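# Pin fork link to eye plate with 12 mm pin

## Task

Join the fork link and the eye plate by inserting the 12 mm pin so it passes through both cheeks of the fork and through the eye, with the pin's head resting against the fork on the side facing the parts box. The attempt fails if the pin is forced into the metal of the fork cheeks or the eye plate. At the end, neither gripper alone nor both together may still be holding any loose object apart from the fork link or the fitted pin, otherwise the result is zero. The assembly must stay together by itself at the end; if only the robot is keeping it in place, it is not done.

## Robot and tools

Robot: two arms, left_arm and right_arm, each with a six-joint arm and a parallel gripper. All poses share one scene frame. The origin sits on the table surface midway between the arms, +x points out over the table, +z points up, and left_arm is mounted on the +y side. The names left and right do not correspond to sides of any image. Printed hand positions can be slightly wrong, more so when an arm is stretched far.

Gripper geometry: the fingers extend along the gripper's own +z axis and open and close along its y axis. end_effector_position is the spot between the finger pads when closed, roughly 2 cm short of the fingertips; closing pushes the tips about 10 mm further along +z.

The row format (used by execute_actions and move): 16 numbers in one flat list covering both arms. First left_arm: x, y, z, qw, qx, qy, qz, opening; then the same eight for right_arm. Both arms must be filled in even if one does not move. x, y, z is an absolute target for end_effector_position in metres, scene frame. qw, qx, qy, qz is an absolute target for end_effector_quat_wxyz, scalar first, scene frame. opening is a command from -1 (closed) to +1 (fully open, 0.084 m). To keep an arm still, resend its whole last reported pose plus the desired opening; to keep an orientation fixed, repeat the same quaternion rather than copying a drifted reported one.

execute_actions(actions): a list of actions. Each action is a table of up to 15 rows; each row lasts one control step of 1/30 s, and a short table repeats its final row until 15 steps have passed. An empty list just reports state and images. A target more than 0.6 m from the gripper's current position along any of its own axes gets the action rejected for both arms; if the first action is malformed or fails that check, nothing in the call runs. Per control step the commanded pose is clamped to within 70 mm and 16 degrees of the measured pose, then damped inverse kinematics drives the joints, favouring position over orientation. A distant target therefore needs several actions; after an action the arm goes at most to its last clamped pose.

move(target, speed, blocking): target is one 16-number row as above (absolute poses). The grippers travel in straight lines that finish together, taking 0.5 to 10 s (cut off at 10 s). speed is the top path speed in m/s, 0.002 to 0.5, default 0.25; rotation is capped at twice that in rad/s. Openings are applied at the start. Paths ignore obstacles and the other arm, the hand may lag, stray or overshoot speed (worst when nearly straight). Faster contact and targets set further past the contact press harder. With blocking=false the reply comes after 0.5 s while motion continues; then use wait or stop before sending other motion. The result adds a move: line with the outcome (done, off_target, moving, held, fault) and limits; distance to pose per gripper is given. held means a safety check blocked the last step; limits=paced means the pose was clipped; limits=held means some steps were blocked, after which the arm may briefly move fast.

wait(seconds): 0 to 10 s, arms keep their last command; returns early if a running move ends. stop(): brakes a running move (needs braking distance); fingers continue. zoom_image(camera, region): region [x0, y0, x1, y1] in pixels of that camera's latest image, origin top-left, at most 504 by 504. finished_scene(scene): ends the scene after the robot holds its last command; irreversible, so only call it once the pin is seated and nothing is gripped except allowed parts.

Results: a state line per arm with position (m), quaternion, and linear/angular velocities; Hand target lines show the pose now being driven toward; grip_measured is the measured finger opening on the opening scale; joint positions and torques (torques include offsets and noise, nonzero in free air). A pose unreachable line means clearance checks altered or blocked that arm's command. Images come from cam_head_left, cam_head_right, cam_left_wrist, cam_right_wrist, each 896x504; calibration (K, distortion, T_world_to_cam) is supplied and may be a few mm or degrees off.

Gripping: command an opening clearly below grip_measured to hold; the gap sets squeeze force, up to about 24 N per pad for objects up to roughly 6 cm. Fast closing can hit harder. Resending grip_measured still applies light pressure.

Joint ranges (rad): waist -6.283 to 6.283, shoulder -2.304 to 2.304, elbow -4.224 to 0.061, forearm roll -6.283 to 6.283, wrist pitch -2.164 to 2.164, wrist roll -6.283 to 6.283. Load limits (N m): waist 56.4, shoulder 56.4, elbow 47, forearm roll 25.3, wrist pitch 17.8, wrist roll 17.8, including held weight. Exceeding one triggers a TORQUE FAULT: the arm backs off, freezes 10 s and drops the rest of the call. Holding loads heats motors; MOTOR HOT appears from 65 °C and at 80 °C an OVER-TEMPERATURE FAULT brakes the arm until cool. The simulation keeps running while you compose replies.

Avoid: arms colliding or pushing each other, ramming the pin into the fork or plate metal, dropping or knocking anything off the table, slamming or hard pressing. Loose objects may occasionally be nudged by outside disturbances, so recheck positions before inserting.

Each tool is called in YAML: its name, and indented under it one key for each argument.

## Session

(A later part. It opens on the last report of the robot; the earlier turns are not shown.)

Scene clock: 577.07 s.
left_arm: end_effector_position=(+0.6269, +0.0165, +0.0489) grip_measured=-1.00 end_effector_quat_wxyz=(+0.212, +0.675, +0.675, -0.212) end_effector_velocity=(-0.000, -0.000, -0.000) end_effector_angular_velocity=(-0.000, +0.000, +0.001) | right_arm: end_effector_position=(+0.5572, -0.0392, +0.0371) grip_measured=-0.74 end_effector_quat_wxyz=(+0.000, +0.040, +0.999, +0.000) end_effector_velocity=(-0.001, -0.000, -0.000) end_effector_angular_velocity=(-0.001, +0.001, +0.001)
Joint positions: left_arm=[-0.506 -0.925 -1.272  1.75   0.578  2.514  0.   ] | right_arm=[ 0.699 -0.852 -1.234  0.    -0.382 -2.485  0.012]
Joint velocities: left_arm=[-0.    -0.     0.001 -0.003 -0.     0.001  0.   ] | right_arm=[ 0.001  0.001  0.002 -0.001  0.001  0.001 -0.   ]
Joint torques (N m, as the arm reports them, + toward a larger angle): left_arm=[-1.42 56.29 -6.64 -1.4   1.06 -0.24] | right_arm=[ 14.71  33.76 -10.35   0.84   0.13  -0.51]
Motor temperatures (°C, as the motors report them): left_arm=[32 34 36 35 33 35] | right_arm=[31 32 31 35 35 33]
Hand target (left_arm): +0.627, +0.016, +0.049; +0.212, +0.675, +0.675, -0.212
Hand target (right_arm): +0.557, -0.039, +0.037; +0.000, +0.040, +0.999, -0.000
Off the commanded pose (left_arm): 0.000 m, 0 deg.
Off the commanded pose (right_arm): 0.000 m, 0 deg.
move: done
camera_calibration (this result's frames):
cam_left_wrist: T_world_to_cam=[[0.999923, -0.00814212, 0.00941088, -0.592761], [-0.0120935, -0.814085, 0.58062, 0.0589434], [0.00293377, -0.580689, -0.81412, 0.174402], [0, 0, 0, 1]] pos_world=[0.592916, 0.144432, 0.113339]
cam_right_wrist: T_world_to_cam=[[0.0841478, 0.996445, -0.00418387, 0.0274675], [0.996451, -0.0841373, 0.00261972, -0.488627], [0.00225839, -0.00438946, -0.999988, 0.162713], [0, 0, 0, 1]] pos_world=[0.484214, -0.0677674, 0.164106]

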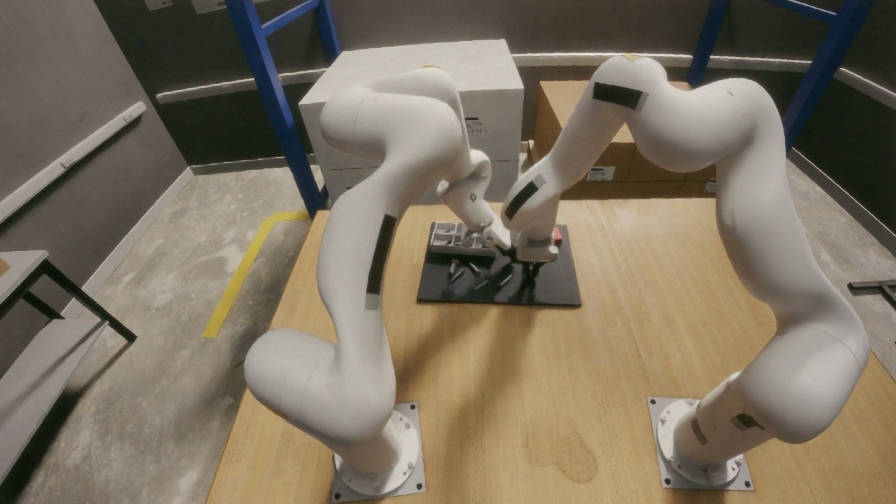

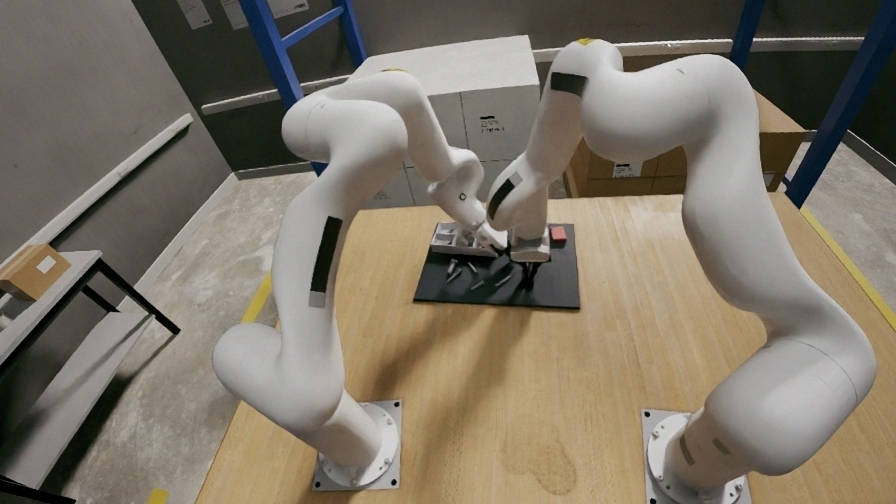

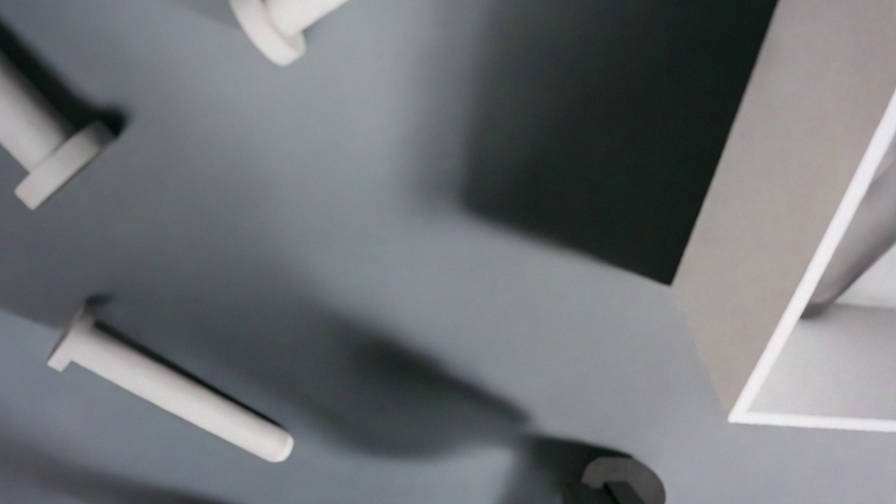

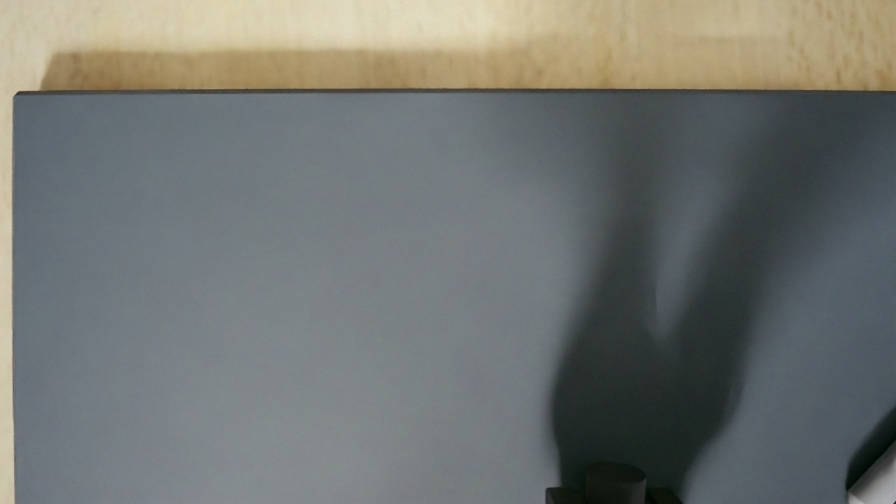

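move:
  target: [0.630,0.021,0.048,0.212,0.675,0.675,-0.212,-1,0.56,-0.039,0.037,0,0.04,0.999,0,-1]
  speed: 0.004

move:
  target: [0.6295,0.013,0.047,0.212,0.675,0.675,-0.212,-1,0.56,-0.039,0.037,0,0.04,0.999,0,-1]
  speed: 0.003

Scene clock: 580.57 s.
left_arm: end_effector_position=(+0.6300, +0.0210, +0.0479) grip_measured=-1.00 end_effector_quat_wxyz=(+0.212, +0.675, +0.675, -0.212) end_effector_velocity=(+0.000, +0.000, +0.001) end_effector_angular_velocity=(-0.001, -0.000, -0.000) | right_arm: end_effector_position=(+0.5594, -0.0392, +0.0366) grip_measured=-0.74 end_effector_quat_wxyz=(-0.001, +0.040, +0.999, -0.000) end_effector_velocity=(+0.001, -0.000, +0.002) end_effector_angular_velocity=(+0.000, -0.000, -0.002)
Joint positions: left_arm=[-0.497 -0.929 -1.278  1.758  0.581  2.514  0.   ] | right_arm=[ 0.697 -0.856 -1.241  0.    -0.386 -2.488  0.012]
Joint velocities: left_arm=[ 0.001  0.001 -0.     0.001  0.002 -0.     0.   ] | right_arm=[-0.002  0.001 -0.003  0.    -0.004  0.    -0.   ]
Joint torques (N m, as the arm reports them, + toward a larger angle): left_arm=[ 5.59 65.12 -8.1  -1.36  0.74 -0.34] | right_arm=[  0.35  46.04 -19.27  -0.5    3.09  -0.96]
Motor temperatures (°C, as the motors report them): left_arm=[32 34 36 35 33 35] | right_arm=[31 32 31 35 35 33]
Hand target (left_arm): +0.630, +0.021, +0.048; +0.212, +0.675, +0.675, -0.212
Hand target (right_arm): +0.560, -0.039, +0.037; -0.000, +0.040, +0.999, +0.000
Off the commanded pose (left_arm): 0.000 m, 0 deg.
Off the commanded pose (right_arm): 0.001 m, 0 deg.
move: done
camera_calibration (this result's frames):
cam_left_wrist: T_world_to_cam=[[0.999921, -0.00784237, 0.00981602, -0.595861], [-0.0120838, -0.814231, 0.580415, 0.0632465], [0.00344069, -0.580487, -0.814262, 0.175945], [0, 0, 0, 1]] pos_world=[0.595972, 0.148958, 0.112405]
cam_right_wrist: T_world_to_cam=[[0.0835904, 0.996488, -0.00498094, 0.0275894], [0.9965, -0.083584, 0.00148749, -0.49078], [0.00106594, -0.00508784, -0.999986, 0.162863], [0, 0, 0, 1]] pos_world=[0.486582, -0.0676852, 0.163728]

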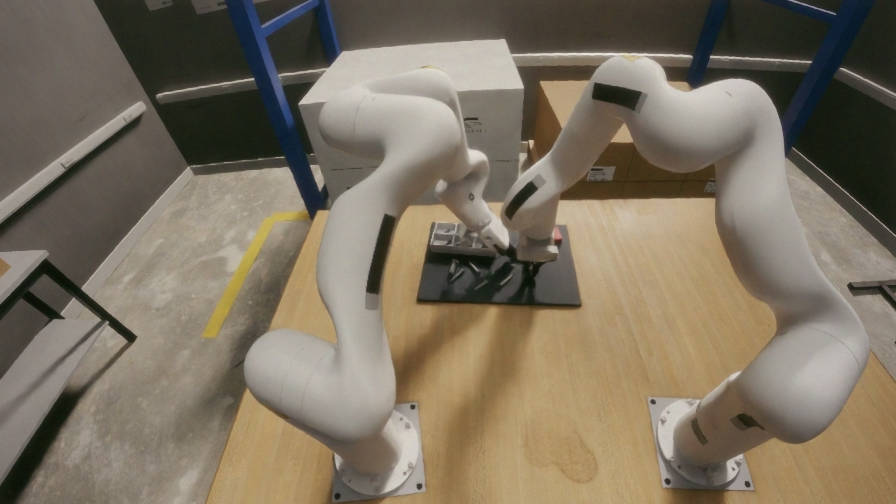

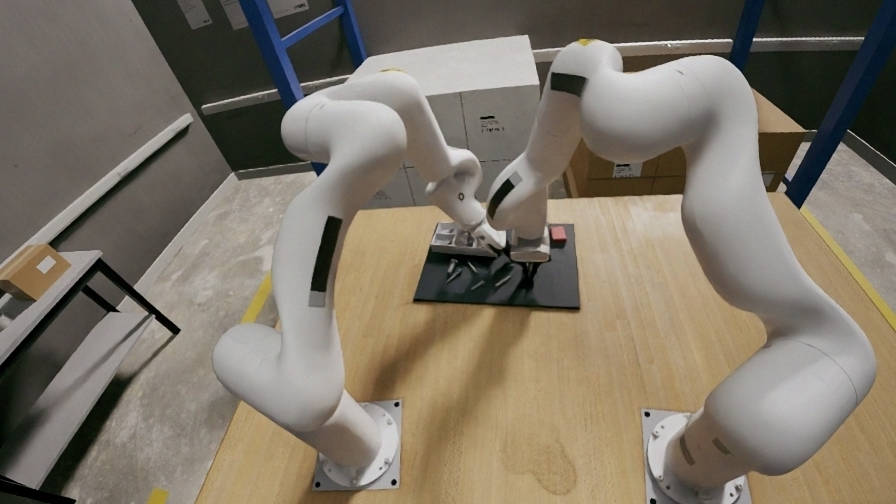

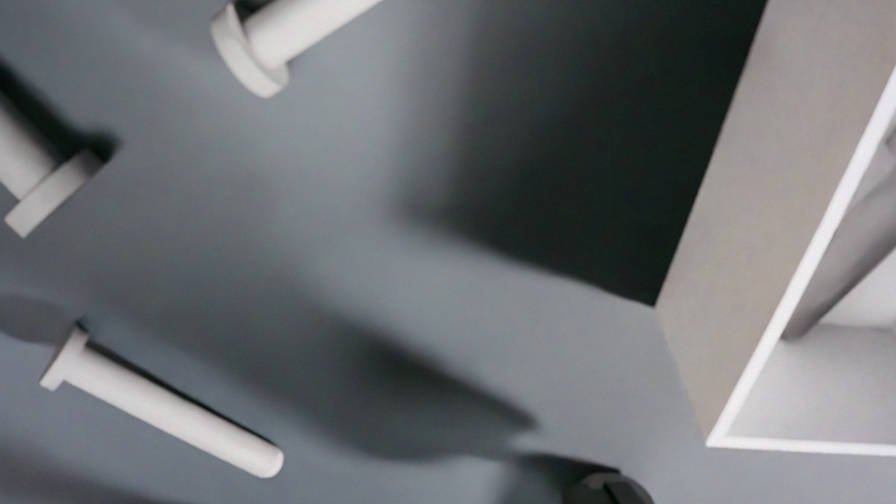

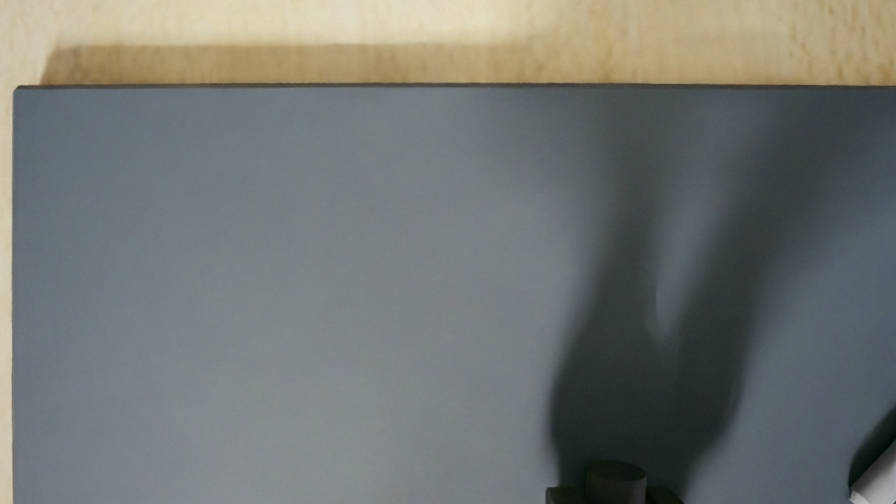

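Scene clock: 583.47 s.
left_arm: end_effector_position=(+0.6309, +0.0155, +0.0472) grip_measured=-1.00 end_effector_quat_wxyz=(+0.212, +0.673, +0.676, -0.211) end_effector_velocity=(+0.001, -0.000, +0.000) end_effector_angular_velocity=(+0.000, -0.001, -0.000) | right_arm: end_effector_position=(+0.5595, -0.0393, +0.0367) grip_measured=-0.74 end_effector_quat_wxyz=(-0.000, +0.040, +0.999, -0.000) end_effector_velocity=(+0.001, -0.000, +0.000) end_effector_angular_velocity=(+0.001, -0.001, -0.001)
Joint positions: left_arm=[-0.506 -0.934 -1.285  1.752  0.578  2.507  0.   ] | right_arm=[ 0.697 -0.856 -1.241  0.    -0.386 -2.488  0.012]
Joint velocities: left_arm=[ 0.     0.    -0.001  0.001 -0.001 -0.     0.   ] | right_arm=[-0.001  0.    -0.001 -0.     0.     0.     0.   ]
Joint torques (N m, as the arm reports them, + toward a larger angle): left_arm=[-31.86  40.74 -14.27  -7.39   2.36  -0.06] | right_arm=[ -0.35  52.78 -23.15   0.08   3.02  -1.18]
Motor temperatures (°C, as the motors report them): left_arm=[32 34 36 35 33 35] | right_arm=[31 32 31 35 35 33]
Hand target (left_arm): +0.630, +0.013, +0.047; +0.212, +0.675, +0.675, -0.212
Hand target (right_arm): +0.560, -0.039, +0.037; -0.000, +0.040, +0.999, +0.000
Off the commanded pose (left_arm): 0.003 m, 0 deg.
Off the commanded pose (right_arm): 0.001 m, 0 deg.
move: done
camera_calibration (this result's frames):
cam_left_wrist: T_world_to_cam=[[0.999944, -0.00397992, 0.00975771, -0.596885], [-0.00890669, -0.814072, 0.580696, 0.0571744], [0.00563236, -0.58075, -0.814062, 0.170767], [0, 0, 0, 1]] pos_world=[0.596399, 0.143341, 0.111638]
cam_right_wrist: T_world_to_cam=[[0.0836663, 0.996482, -0.00478473, 0.0276464], [0.996493, -0.0836585, 0.0018206, -0.490907], [0.00141391, -0.00492027, -0.999987, 0.162782], [0, 0, 0, 1]] pos_world=[0.486642, -0.0678167, 0.163806]

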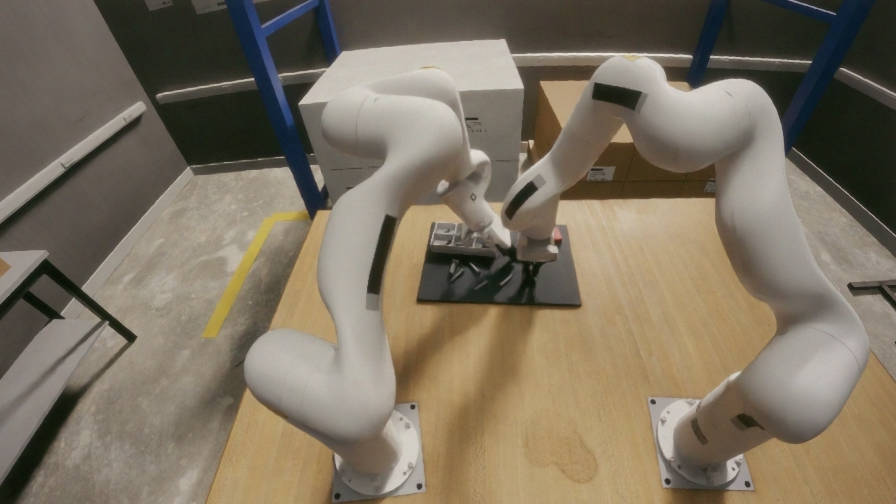

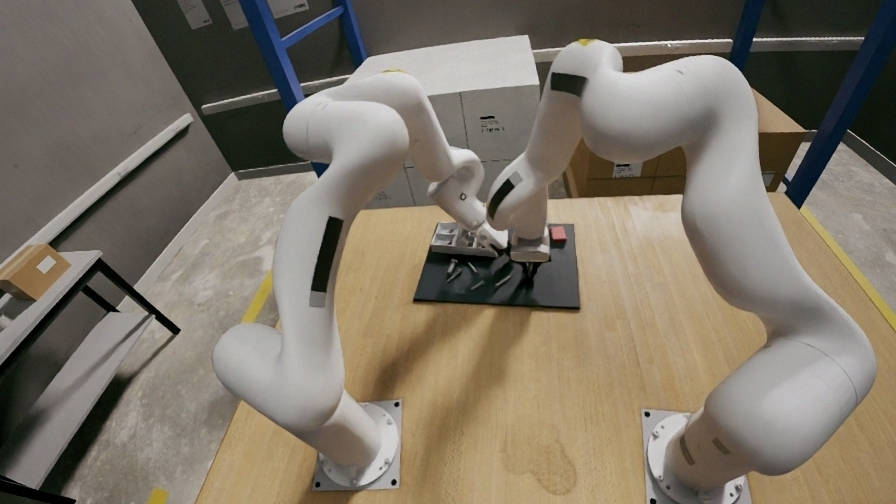

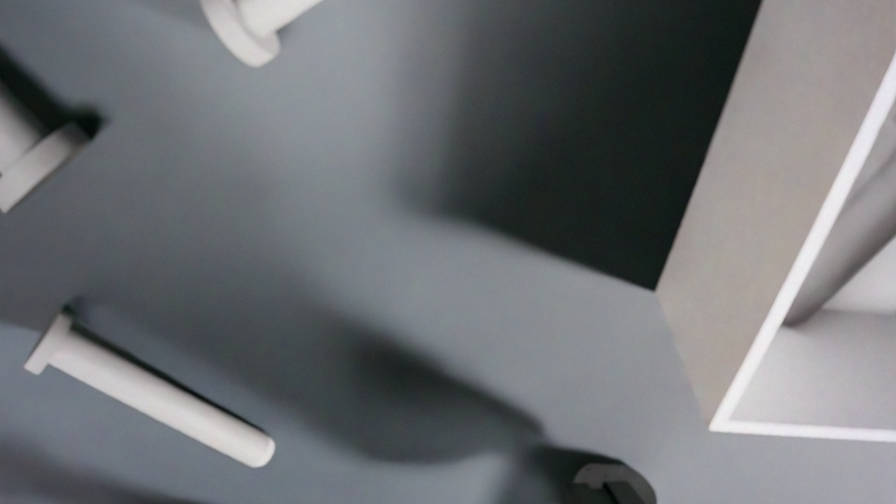

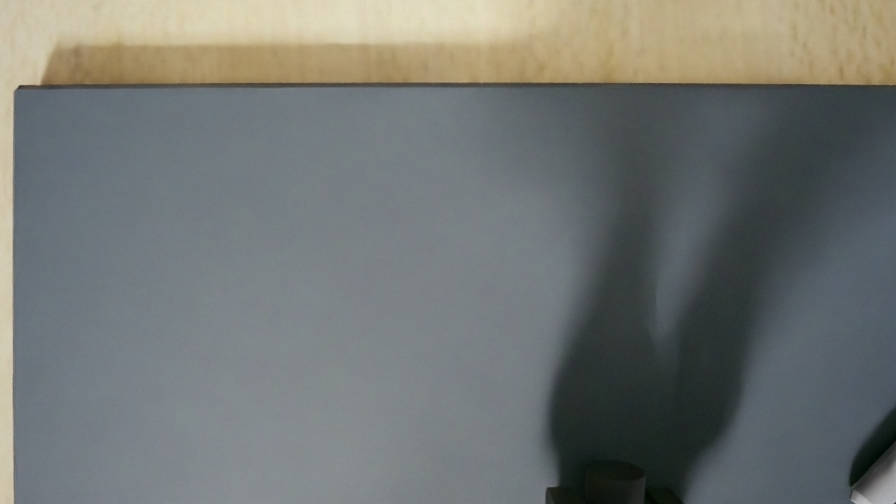

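execute_actions:
  actions:
    - [[0.630,0.0148,0.047,0.212,0.675,0.675,-0.212,-1,0.56,-0.039,0.036,0,0.04,0.999,0,-1]]
    - [[0.630,0.0148,0.047,0.212,0.675,0.675,-0.212,-1,0.5605,-0.039,0.0352,0,0.04,0.999,0,-1]]
    - [[0.630,0.0148,0.047,0.212,0.675,0.675,-0.212,-1,0.5605,-0.039,0.0365,0,0.04,0.999,0,-1]]
    - [[0.630,0.0148,0.047,0.212,0.675,0.675,-0.212,-1,0.5605,-0.039,0.038,0,0.04,0.999,0,-1]]
    - [[0.630,0.0148,0.047,0.212,0.675,0.675,-0.212,-1,0.5605,-0.038,0.037,0,0.048,0.999,0,-1]]
    - [[0.630,0.0148,0.047,0.212,0.675,0.675,-0.212,-1,0.5605,-0.040,0.037,0,0.032,0.999,0,-1]]
    - [[0.630,0.0148,0.047,0.212,0.675,0.675,-0.212,-1,0.5605,-0.039,0.037,0,0.04,0.999,0,-1]]

Scene clock: 588.70 s.
left_arm: end_effector_position=(+0.6308, +0.0161, +0.0471) grip_measured=-1.00 end_effector_quat_wxyz=(+0.212, +0.674, +0.675, -0.212) end_effector_velocity=(+0.000, -0.001, +0.001) end_effector_angular_velocity=(-0.001, -0.000, +0.001) | right_arm: end_effector_position=(+0.5602, -0.0394, +0.0371) grip_measured=-0.74 end_effector_quat_wxyz=(-0.001, +0.040, +0.999, -0.001) end_effector_velocity=(-0.001, +0.000, -0.000) end_effector_angular_velocity=(-0.001, +0.001, +0.001)
Joint positions: left_arm=[-0.505 -0.934 -1.285  1.754  0.578  2.508  0.   ] | right_arm=[ 0.696 -0.857 -1.243 -0.    -0.389 -2.489  0.012]
Joint velocities: left_arm=[-0.001  0.001  0.    -0.001  0.    -0.     0.   ] | right_arm=[ 0.002  0.     0.002 -0.001 -0.     0.002 -0.   ]
Joint torques (N m, as the arm reports them, + toward a larger angle): left_arm=[-24.62  40.88 -12.3   -5.85   1.59  -0.09] | right_arm=[  9.41  43.79 -19.76  -0.92   4.29  -0.77]
Motor temperatures (°C, as the motors report them): left_arm=[32 34 36 35 33 35] | right_arm=[31 32 31 35 35 33]
Hand target (left_arm): +0.630, +0.015, +0.047; +0.212, +0.675, +0.675, -0.212
Hand target (right_arm): +0.561, -0.039, +0.037; -0.000, +0.040, +0.999, -0.000
Off the commanded pose (left_arm): 0.001 m, 0 deg.
Off the commanded pose (right_arm): 0.000 m, 0 deg.
camera_calibration (this result's frames):
cam_left_wrist: T_world_to_cam=[[0.999936, -0.00577366, 0.00977778, -0.596727], [-0.0103786, -0.814058, 0.58069, 0.0586267], [0.00460697, -0.580754, -0.814066, 0.171626], [0, 0, 0, 1]] pos_world=[0.596506, 0.143953, 0.111505]
cam_right_wrist: T_world_to_cam=[[0.0835563, 0.996488, -0.00540577, 0.0277205], [0.996503, -0.0835518, 0.00105452, -0.491558], [0.000599151, -0.00547497, -0.999985, 0.163617], [0, 0, 0, 1]] pos_world=[0.487425, -0.0677979, 0.164283]

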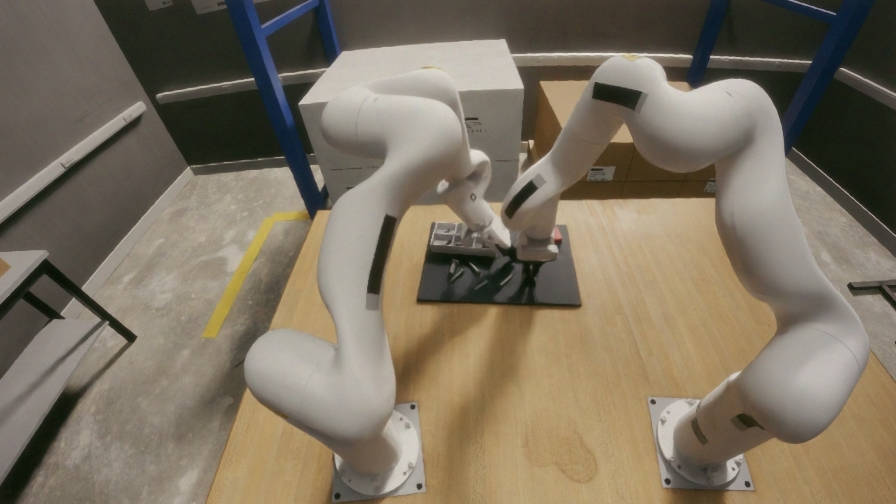

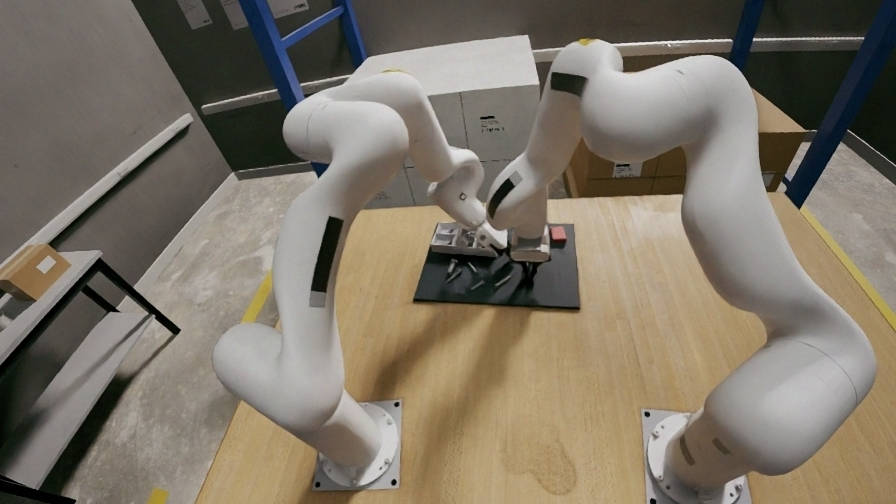

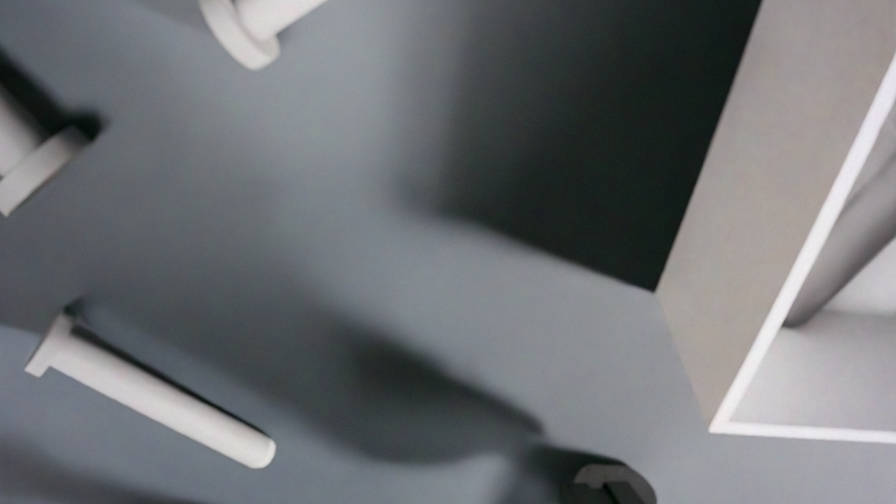

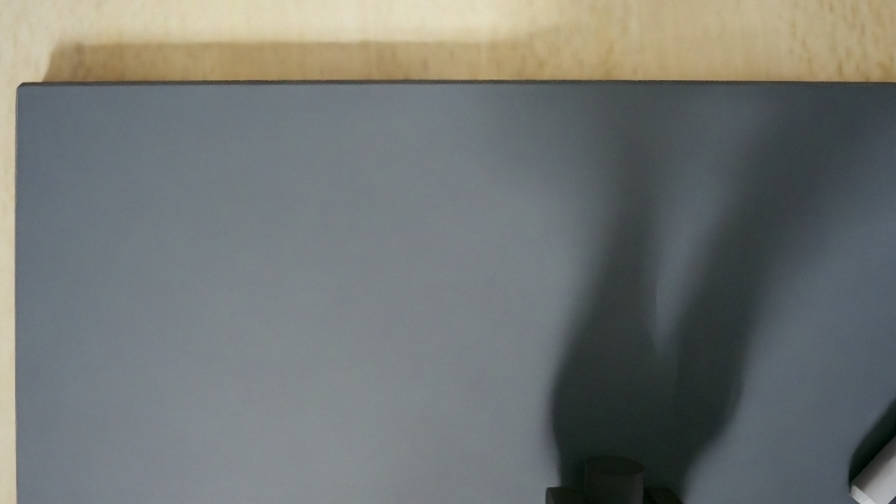

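move:
  target: [0.630,0.03,0.05,0.212,0.675,0.675,-0.212,-1,0.5605,-0.039,0.035,0,0.04,0.999,0,0.2]
  speed: 0.02

move:
  target: [0.62,0.12,0.13,0.212,0.675,0.675,-0.212,-1,0.5605,-0.039,0.12,0,0.04,0.999,0,0.2]
  speed: 0.15

move:
  target: [0.68,0.15,0.11,0,0,0.866,-0.5,-1,0.629,-0.10,0.12,0,0.707,0.707,0,0.2]

zoom_image:
  camera: "cam_left_wrist"
  region: [350,150,700,400]

zoom_image:
  camera: "cam_right_wrist"
  region: [400,90,800,390]

Scene clock: 591.33 s.
left_arm: end_effector_position=(+0.6299, +0.0298, +0.0499) grip_measured=-1.00 end_effector_quat_wxyz=(+0.212, +0.675, +0.675, -0.212) end_effector_velocity=(-0.000, +0.001, +0.001) end_effector_angular_velocity=(-0.002, +0.000, -0.001) | right_arm: end_effector_position=(+0.5605, -0.0390, +0.0350) grip_measured=+0.19 end_effector_quat_wxyz=(-0.000, +0.040, +0.999, -0.000) end_effector_velocity=(+0.000, -0.000, -0.000) end_effector_angular_velocity=(+0.000, -0.000, -0.001)
Joint positions: left_arm=[-0.483 -0.92  -1.266  1.766  0.585  2.52   0.   ] | right_arm=[ 0.696 -0.86  -1.244  0.    -0.384 -2.489  0.052]
Joint velocities: left_arm=[0.003 0.002 0.002 0.002 0.003 0.001 0.   ] | right_arm=[-0.001 -0.001 -0.001 -0.     0.001  0.     0.   ]
Joint torques (N m, as the arm reports them, + toward a larger angle): left_arm=[ 6.64 68.24 -8.41 -1.39  0.91 -0.3 ] | right_arm=[ -0.56  41.67 -11.52  -1.9    0.49  -0.01]
Motor temperatures (°C, as the motors report them): left_arm=[32 34 36 35 33 35] | right_arm=[31 32 31 35 35 33]
Hand target (left_arm): +0.630, +0.030, +0.050; +0.212, +0.675, +0.675, -0.212
Hand target (right_arm): +0.560, -0.039, +0.035; +0.000, +0.040, +0.999, -0.000
Off the commanded pose (left_arm): 0.000 m, 0 deg.
Off the commanded pose (right_arm): 0.000 m, 0 deg.
move: done
camera_calibration (this result's frames):
cam_left_wrist: T_world_to_cam=[[0.999921, -0.00802155, 0.00964341, -0.595714], [-0.0121303, -0.814099, 0.580599, 0.0692893], [0.00319339, -0.58067, -0.814133, 0.182823], [0, 0, 0, 1]] pos_world=[0.595923, 0.15779, 0.114358]
cam_right_wrist: T_world_to_cam=[[0.0836387, 0.996487, -0.0042073, 0.0272375], [0.996494, -0.0836283, 0.00257757, -0.491868], [0.00221667, -0.00440813, -0.999988, 0.160703], [0, 0, 0, 1]] pos_world=[0.487509, -0.0675675, 0.162084]

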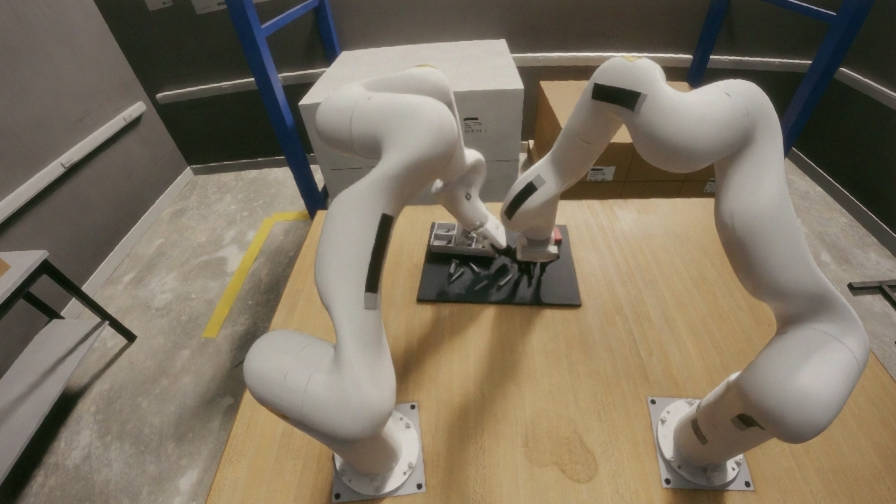

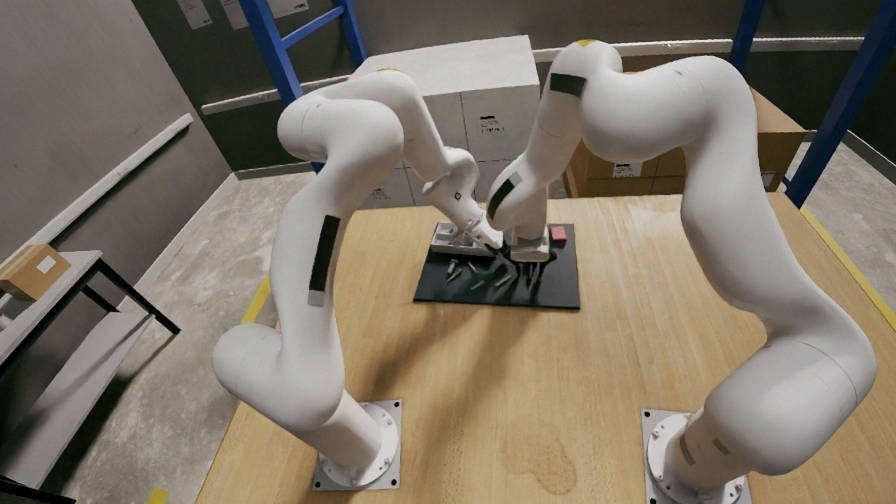

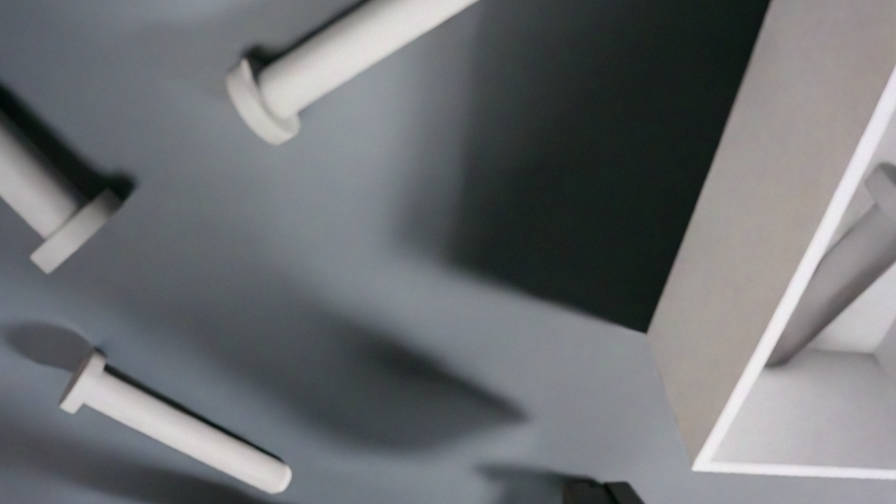

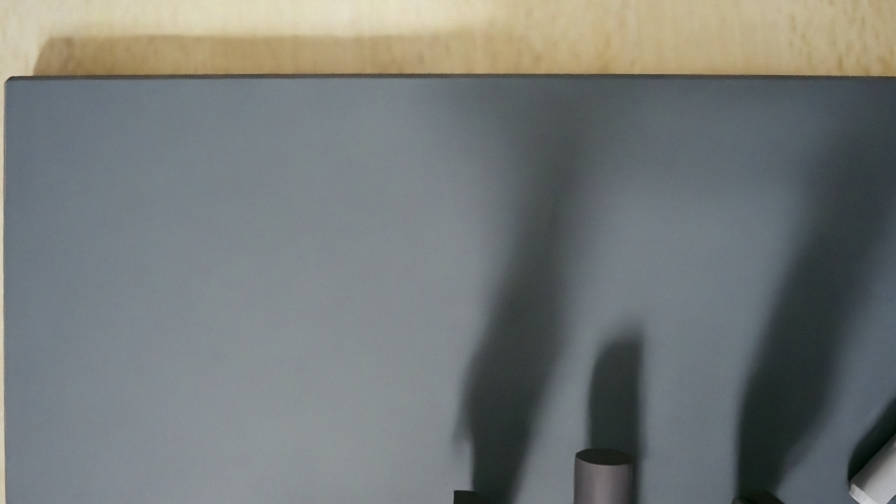

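Scene clock: 592.67 s.
left_arm: end_effector_position=(+0.6195, +0.1197, +0.1296) grip_measured=-1.00 end_effector_quat_wxyz=(+0.212, +0.675, +0.675, -0.212) end_effector_velocity=(+0.000, +0.001, +0.002) end_effector_angular_velocity=(-0.001, -0.001, -0.000) | right_arm: end_effector_position=(+0.5607, -0.0388, +0.1197) grip_measured=+0.19 end_effector_quat_wxyz=(-0.000, +0.040, +0.999, -0.000) end_effector_velocity=(-0.000, +0.001, +0.002) end_effector_angular_velocity=(+0.001, -0.001, +0.001)
Joint positions: left_arm=[-0.337 -0.711 -1.126  1.971  0.657  2.435  0.   ] | right_arm=[ 0.696 -0.708 -1.225  0.    -0.517 -2.489  0.052]
Joint velocities: left_arm=[ 0.002  0.004  0.001  0.004  0.002 -0.002  0.   ] | right_arm=[ 0.002  0.003 -0.     0.    -0.002 -0.    -0.   ]
Joint torques (N m, as the arm reports them, + toward a larger angle): left_arm=[ 6.81 62.14 -9.12 -1.8   0.88 -0.2 ] | right_arm=[ -3.21  36.62 -12.39  -1.55  -0.06  -0.11]
Motor temperatures (°C, as the motors report them): left_arm=[32 34 36 35 33 35] | right_arm=[31 32 31 35 35 33]
Hand target (left_arm): +0.620, +0.120, +0.130; +0.212, +0.675, +0.675, -0.212
Hand target (right_arm): +0.561, -0.039, +0.120; -0.000, +0.040, +0.999, +0.000
Off the commanded pose (left_arm): 0.001 m, 0 deg.
Off the commanded pose (right_arm): 0.000 m, 0 deg.
move: done
camera_calibration (this result's frames):
cam_left_wrist: T_world_to_cam=[[0.999921, -0.00812801, 0.00959137, -0.585343], [-0.0121873, -0.813993, 0.580747, 0.0960622], [0.00308698, -0.580818, -0.814027, 0.300044], [0, 0, 0, 1]] pos_world=[0.585541, 0.247707, 0.19407]
cam_right_wrist: T_world_to_cam=[[0.0835472, 0.996495, -0.00422503, 0.0274543], [0.996502, -0.0835382, 0.00225606, -0.492227], [0.0018952, -0.00439874, -0.999989, 0.245551], [0, 0, 0, 1]] pos_world=[0.487746, -0.0673977, 0.246775]

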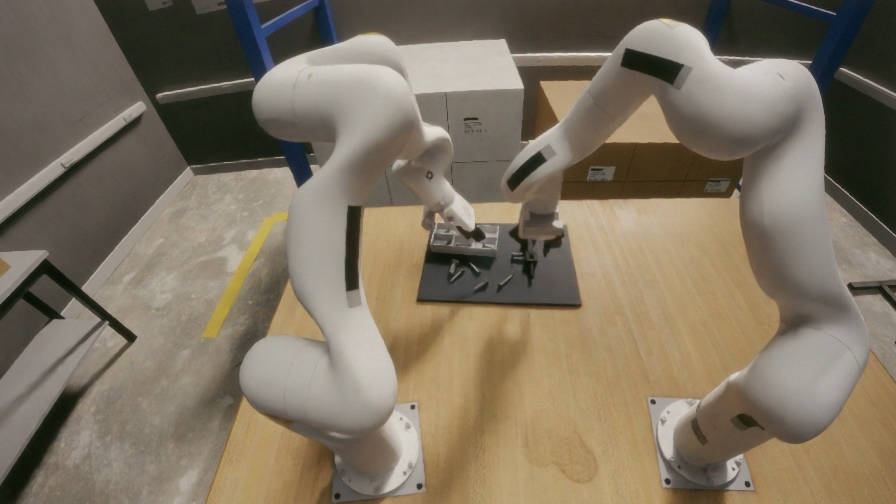

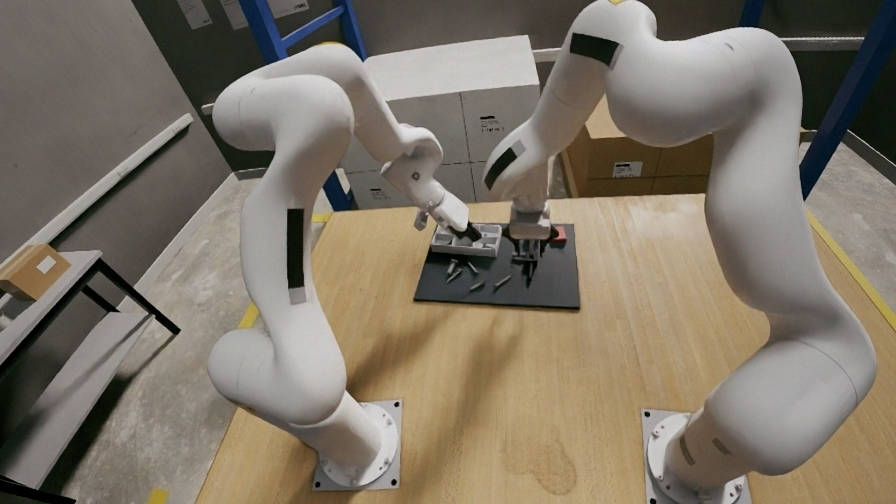

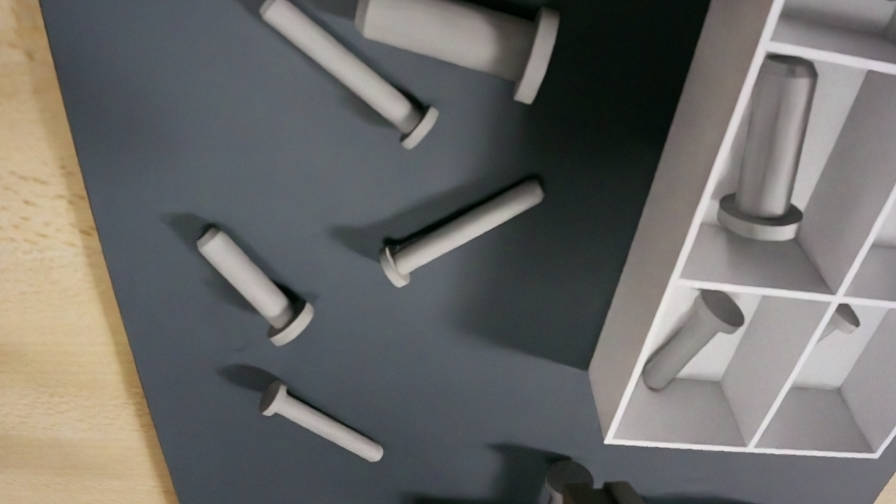

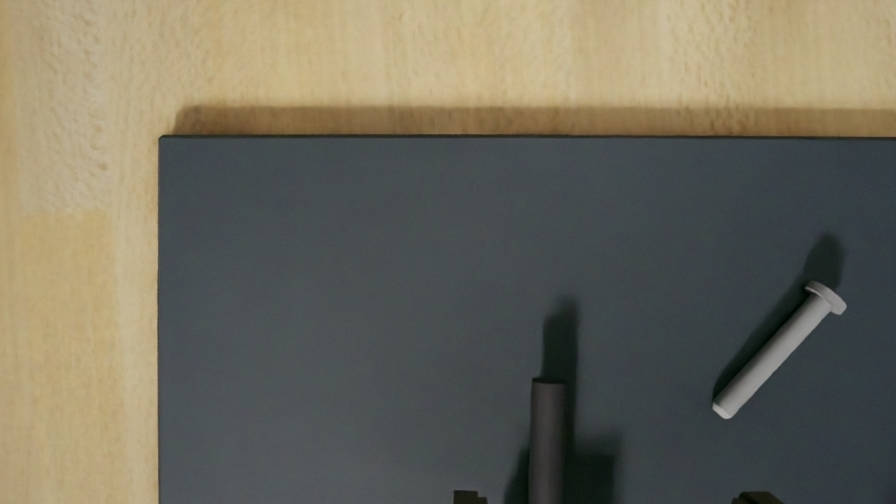

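Scene clock: 596.40 s.
left_arm: end_effector_position=(+0.6802, +0.1501, +0.1102) grip_measured=-1.00 end_effector_quat_wxyz=(-0.000, +0.001, +0.866, -0.500) end_effector_velocity=(+0.001, +0.001, +0.000) end_effector_angular_velocity=(-0.001, +0.006, +0.007) | right_arm: end_effector_position=(+0.6289, -0.0998, +0.1199) grip_measured=+0.19 end_effector_quat_wxyz=(-0.000, +0.707, +0.707, +0.000) end_effector_velocity=(+0.001, +0.001, +0.001) end_effector_angular_velocity=(-0.002, -0.002, -0.008)
Joint positions: left_arm=[-0.155 -0.988 -1.346  1.776  1.085  1.163  0.   ] | right_arm=[ 0.554 -0.768 -1.33   0.001 -0.563 -1.142  0.052]
Joint velocities: left_arm=[ 0.001  0.    -0.    -0.002  0.    -0.008  0.   ] | right_arm=[ 0.002 -0.    -0.003 -0.005 -0.001  0.014  0.   ]
Joint torques (N m, as the arm reports them, + toward a larger angle): left_arm=[ 6.16 69.26 -8.34 -2.01  1.37 -0.26] | right_arm=[ -0.77  39.57 -13.69  -1.37   0.36  -0.21]
Motor temperatures (°C, as the motors report them): left_arm=[32 34 36 35 33 35] | right_arm=[31 32 31 35 35 33]
Hand target (left_arm): +0.680, +0.150, +0.110; -0.000, +0.000, +0.866, -0.500
Hand target (right_arm): +0.629, -0.100, +0.120; -0.000, +0.707, +0.707, +0.000
Off the commanded pose (left_arm): 0.000 m, 0 deg.
Off the commanded pose (right_arm): 0.000 m, 0 deg.
move: done
camera_calibration (this result's frames):
cam_left_wrist: T_world_to_cam=[[0.0129137, 0.50319, -0.864079, 0.0453217], [0.999867, 0.00207148, 0.0161494, -0.615897], [0.00991615, -0.864173, -0.503097, 0.305322], [0, 0, 0, 1]] pos_world=[0.612202, 0.242322, 0.202715]
cam_right_wrist: T_world_to_cam=[[0.999987, -0.00276051, -0.00439977, -0.59353], [-0.00275214, -0.999994, 0.00190679, -0.0282866], [-0.00440501, -0.00189466, -0.999989, 0.249551], [0, 0, 0, 1]] pos_world=[0.594543, -0.0294521, 0.246991]

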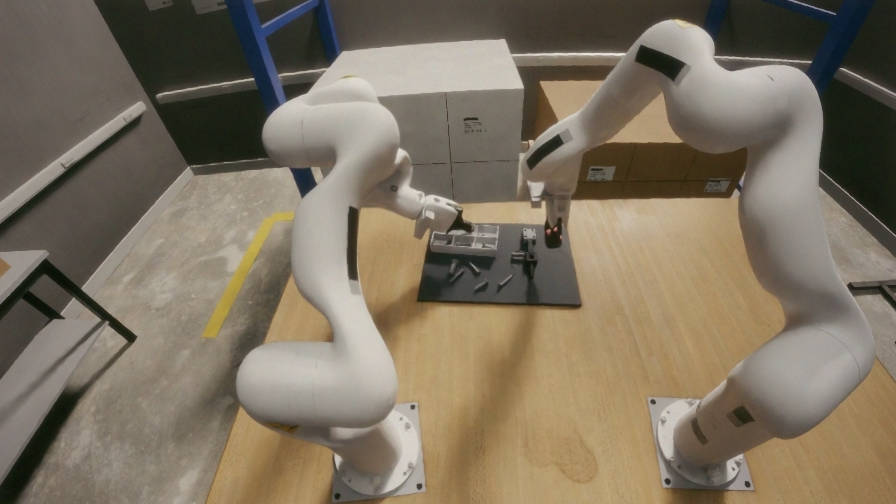

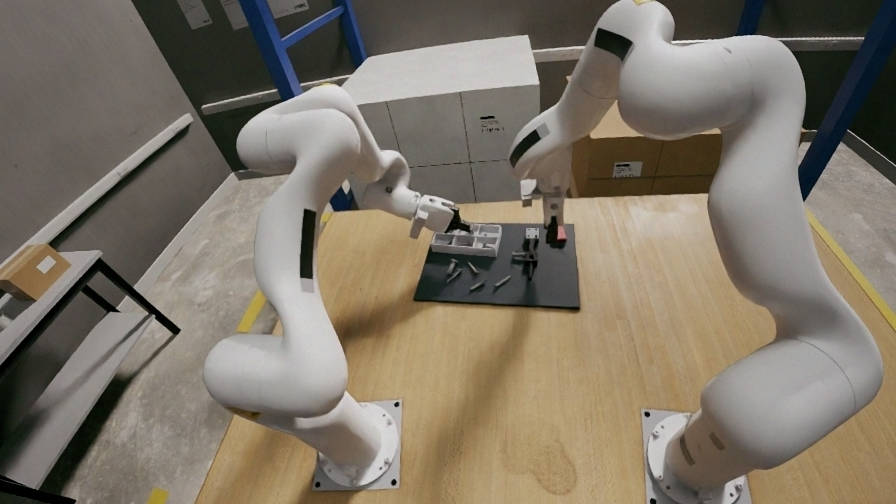

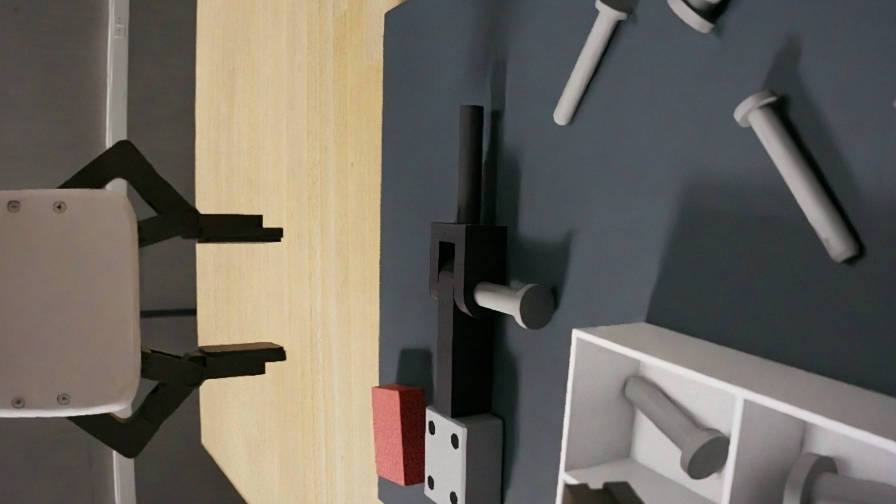

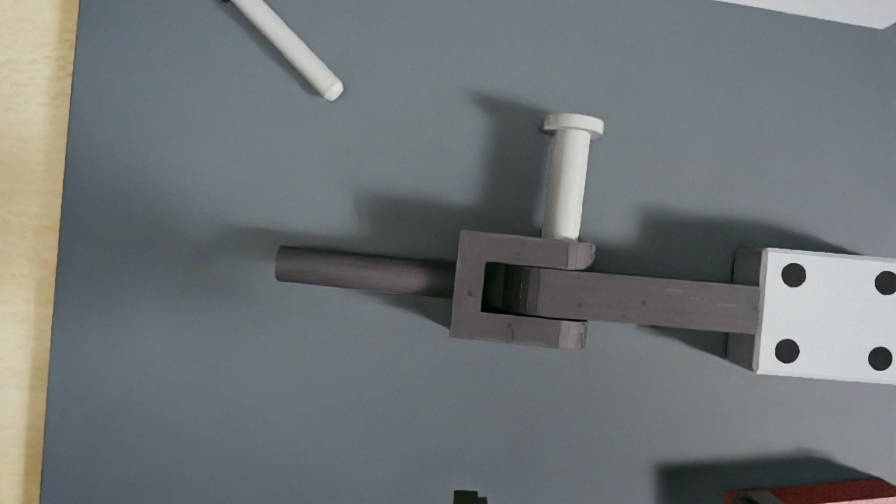

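Region (350, 150, 700, 400) of cam_left_wrist's 896x504 image, scaled by 1.440, with more detail than that image has; it fills the top 360 rows of this view, and the rest is white.

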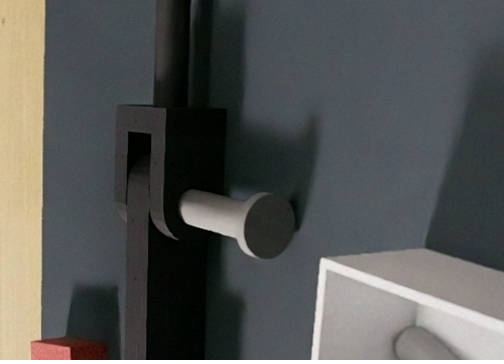

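Region (400, 90, 800, 390) of cam_right_wrist's 896x504 image, scaled by 1.260, with more detail than that image has; it fills the top 378 rows of this view, and the rest is white.

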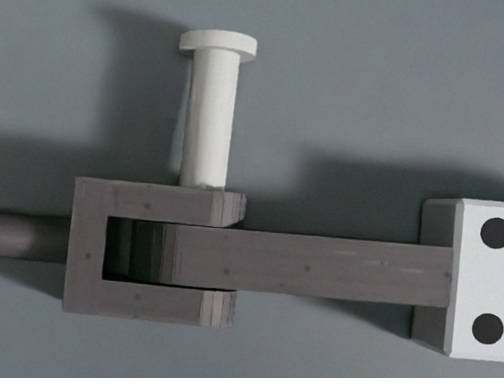

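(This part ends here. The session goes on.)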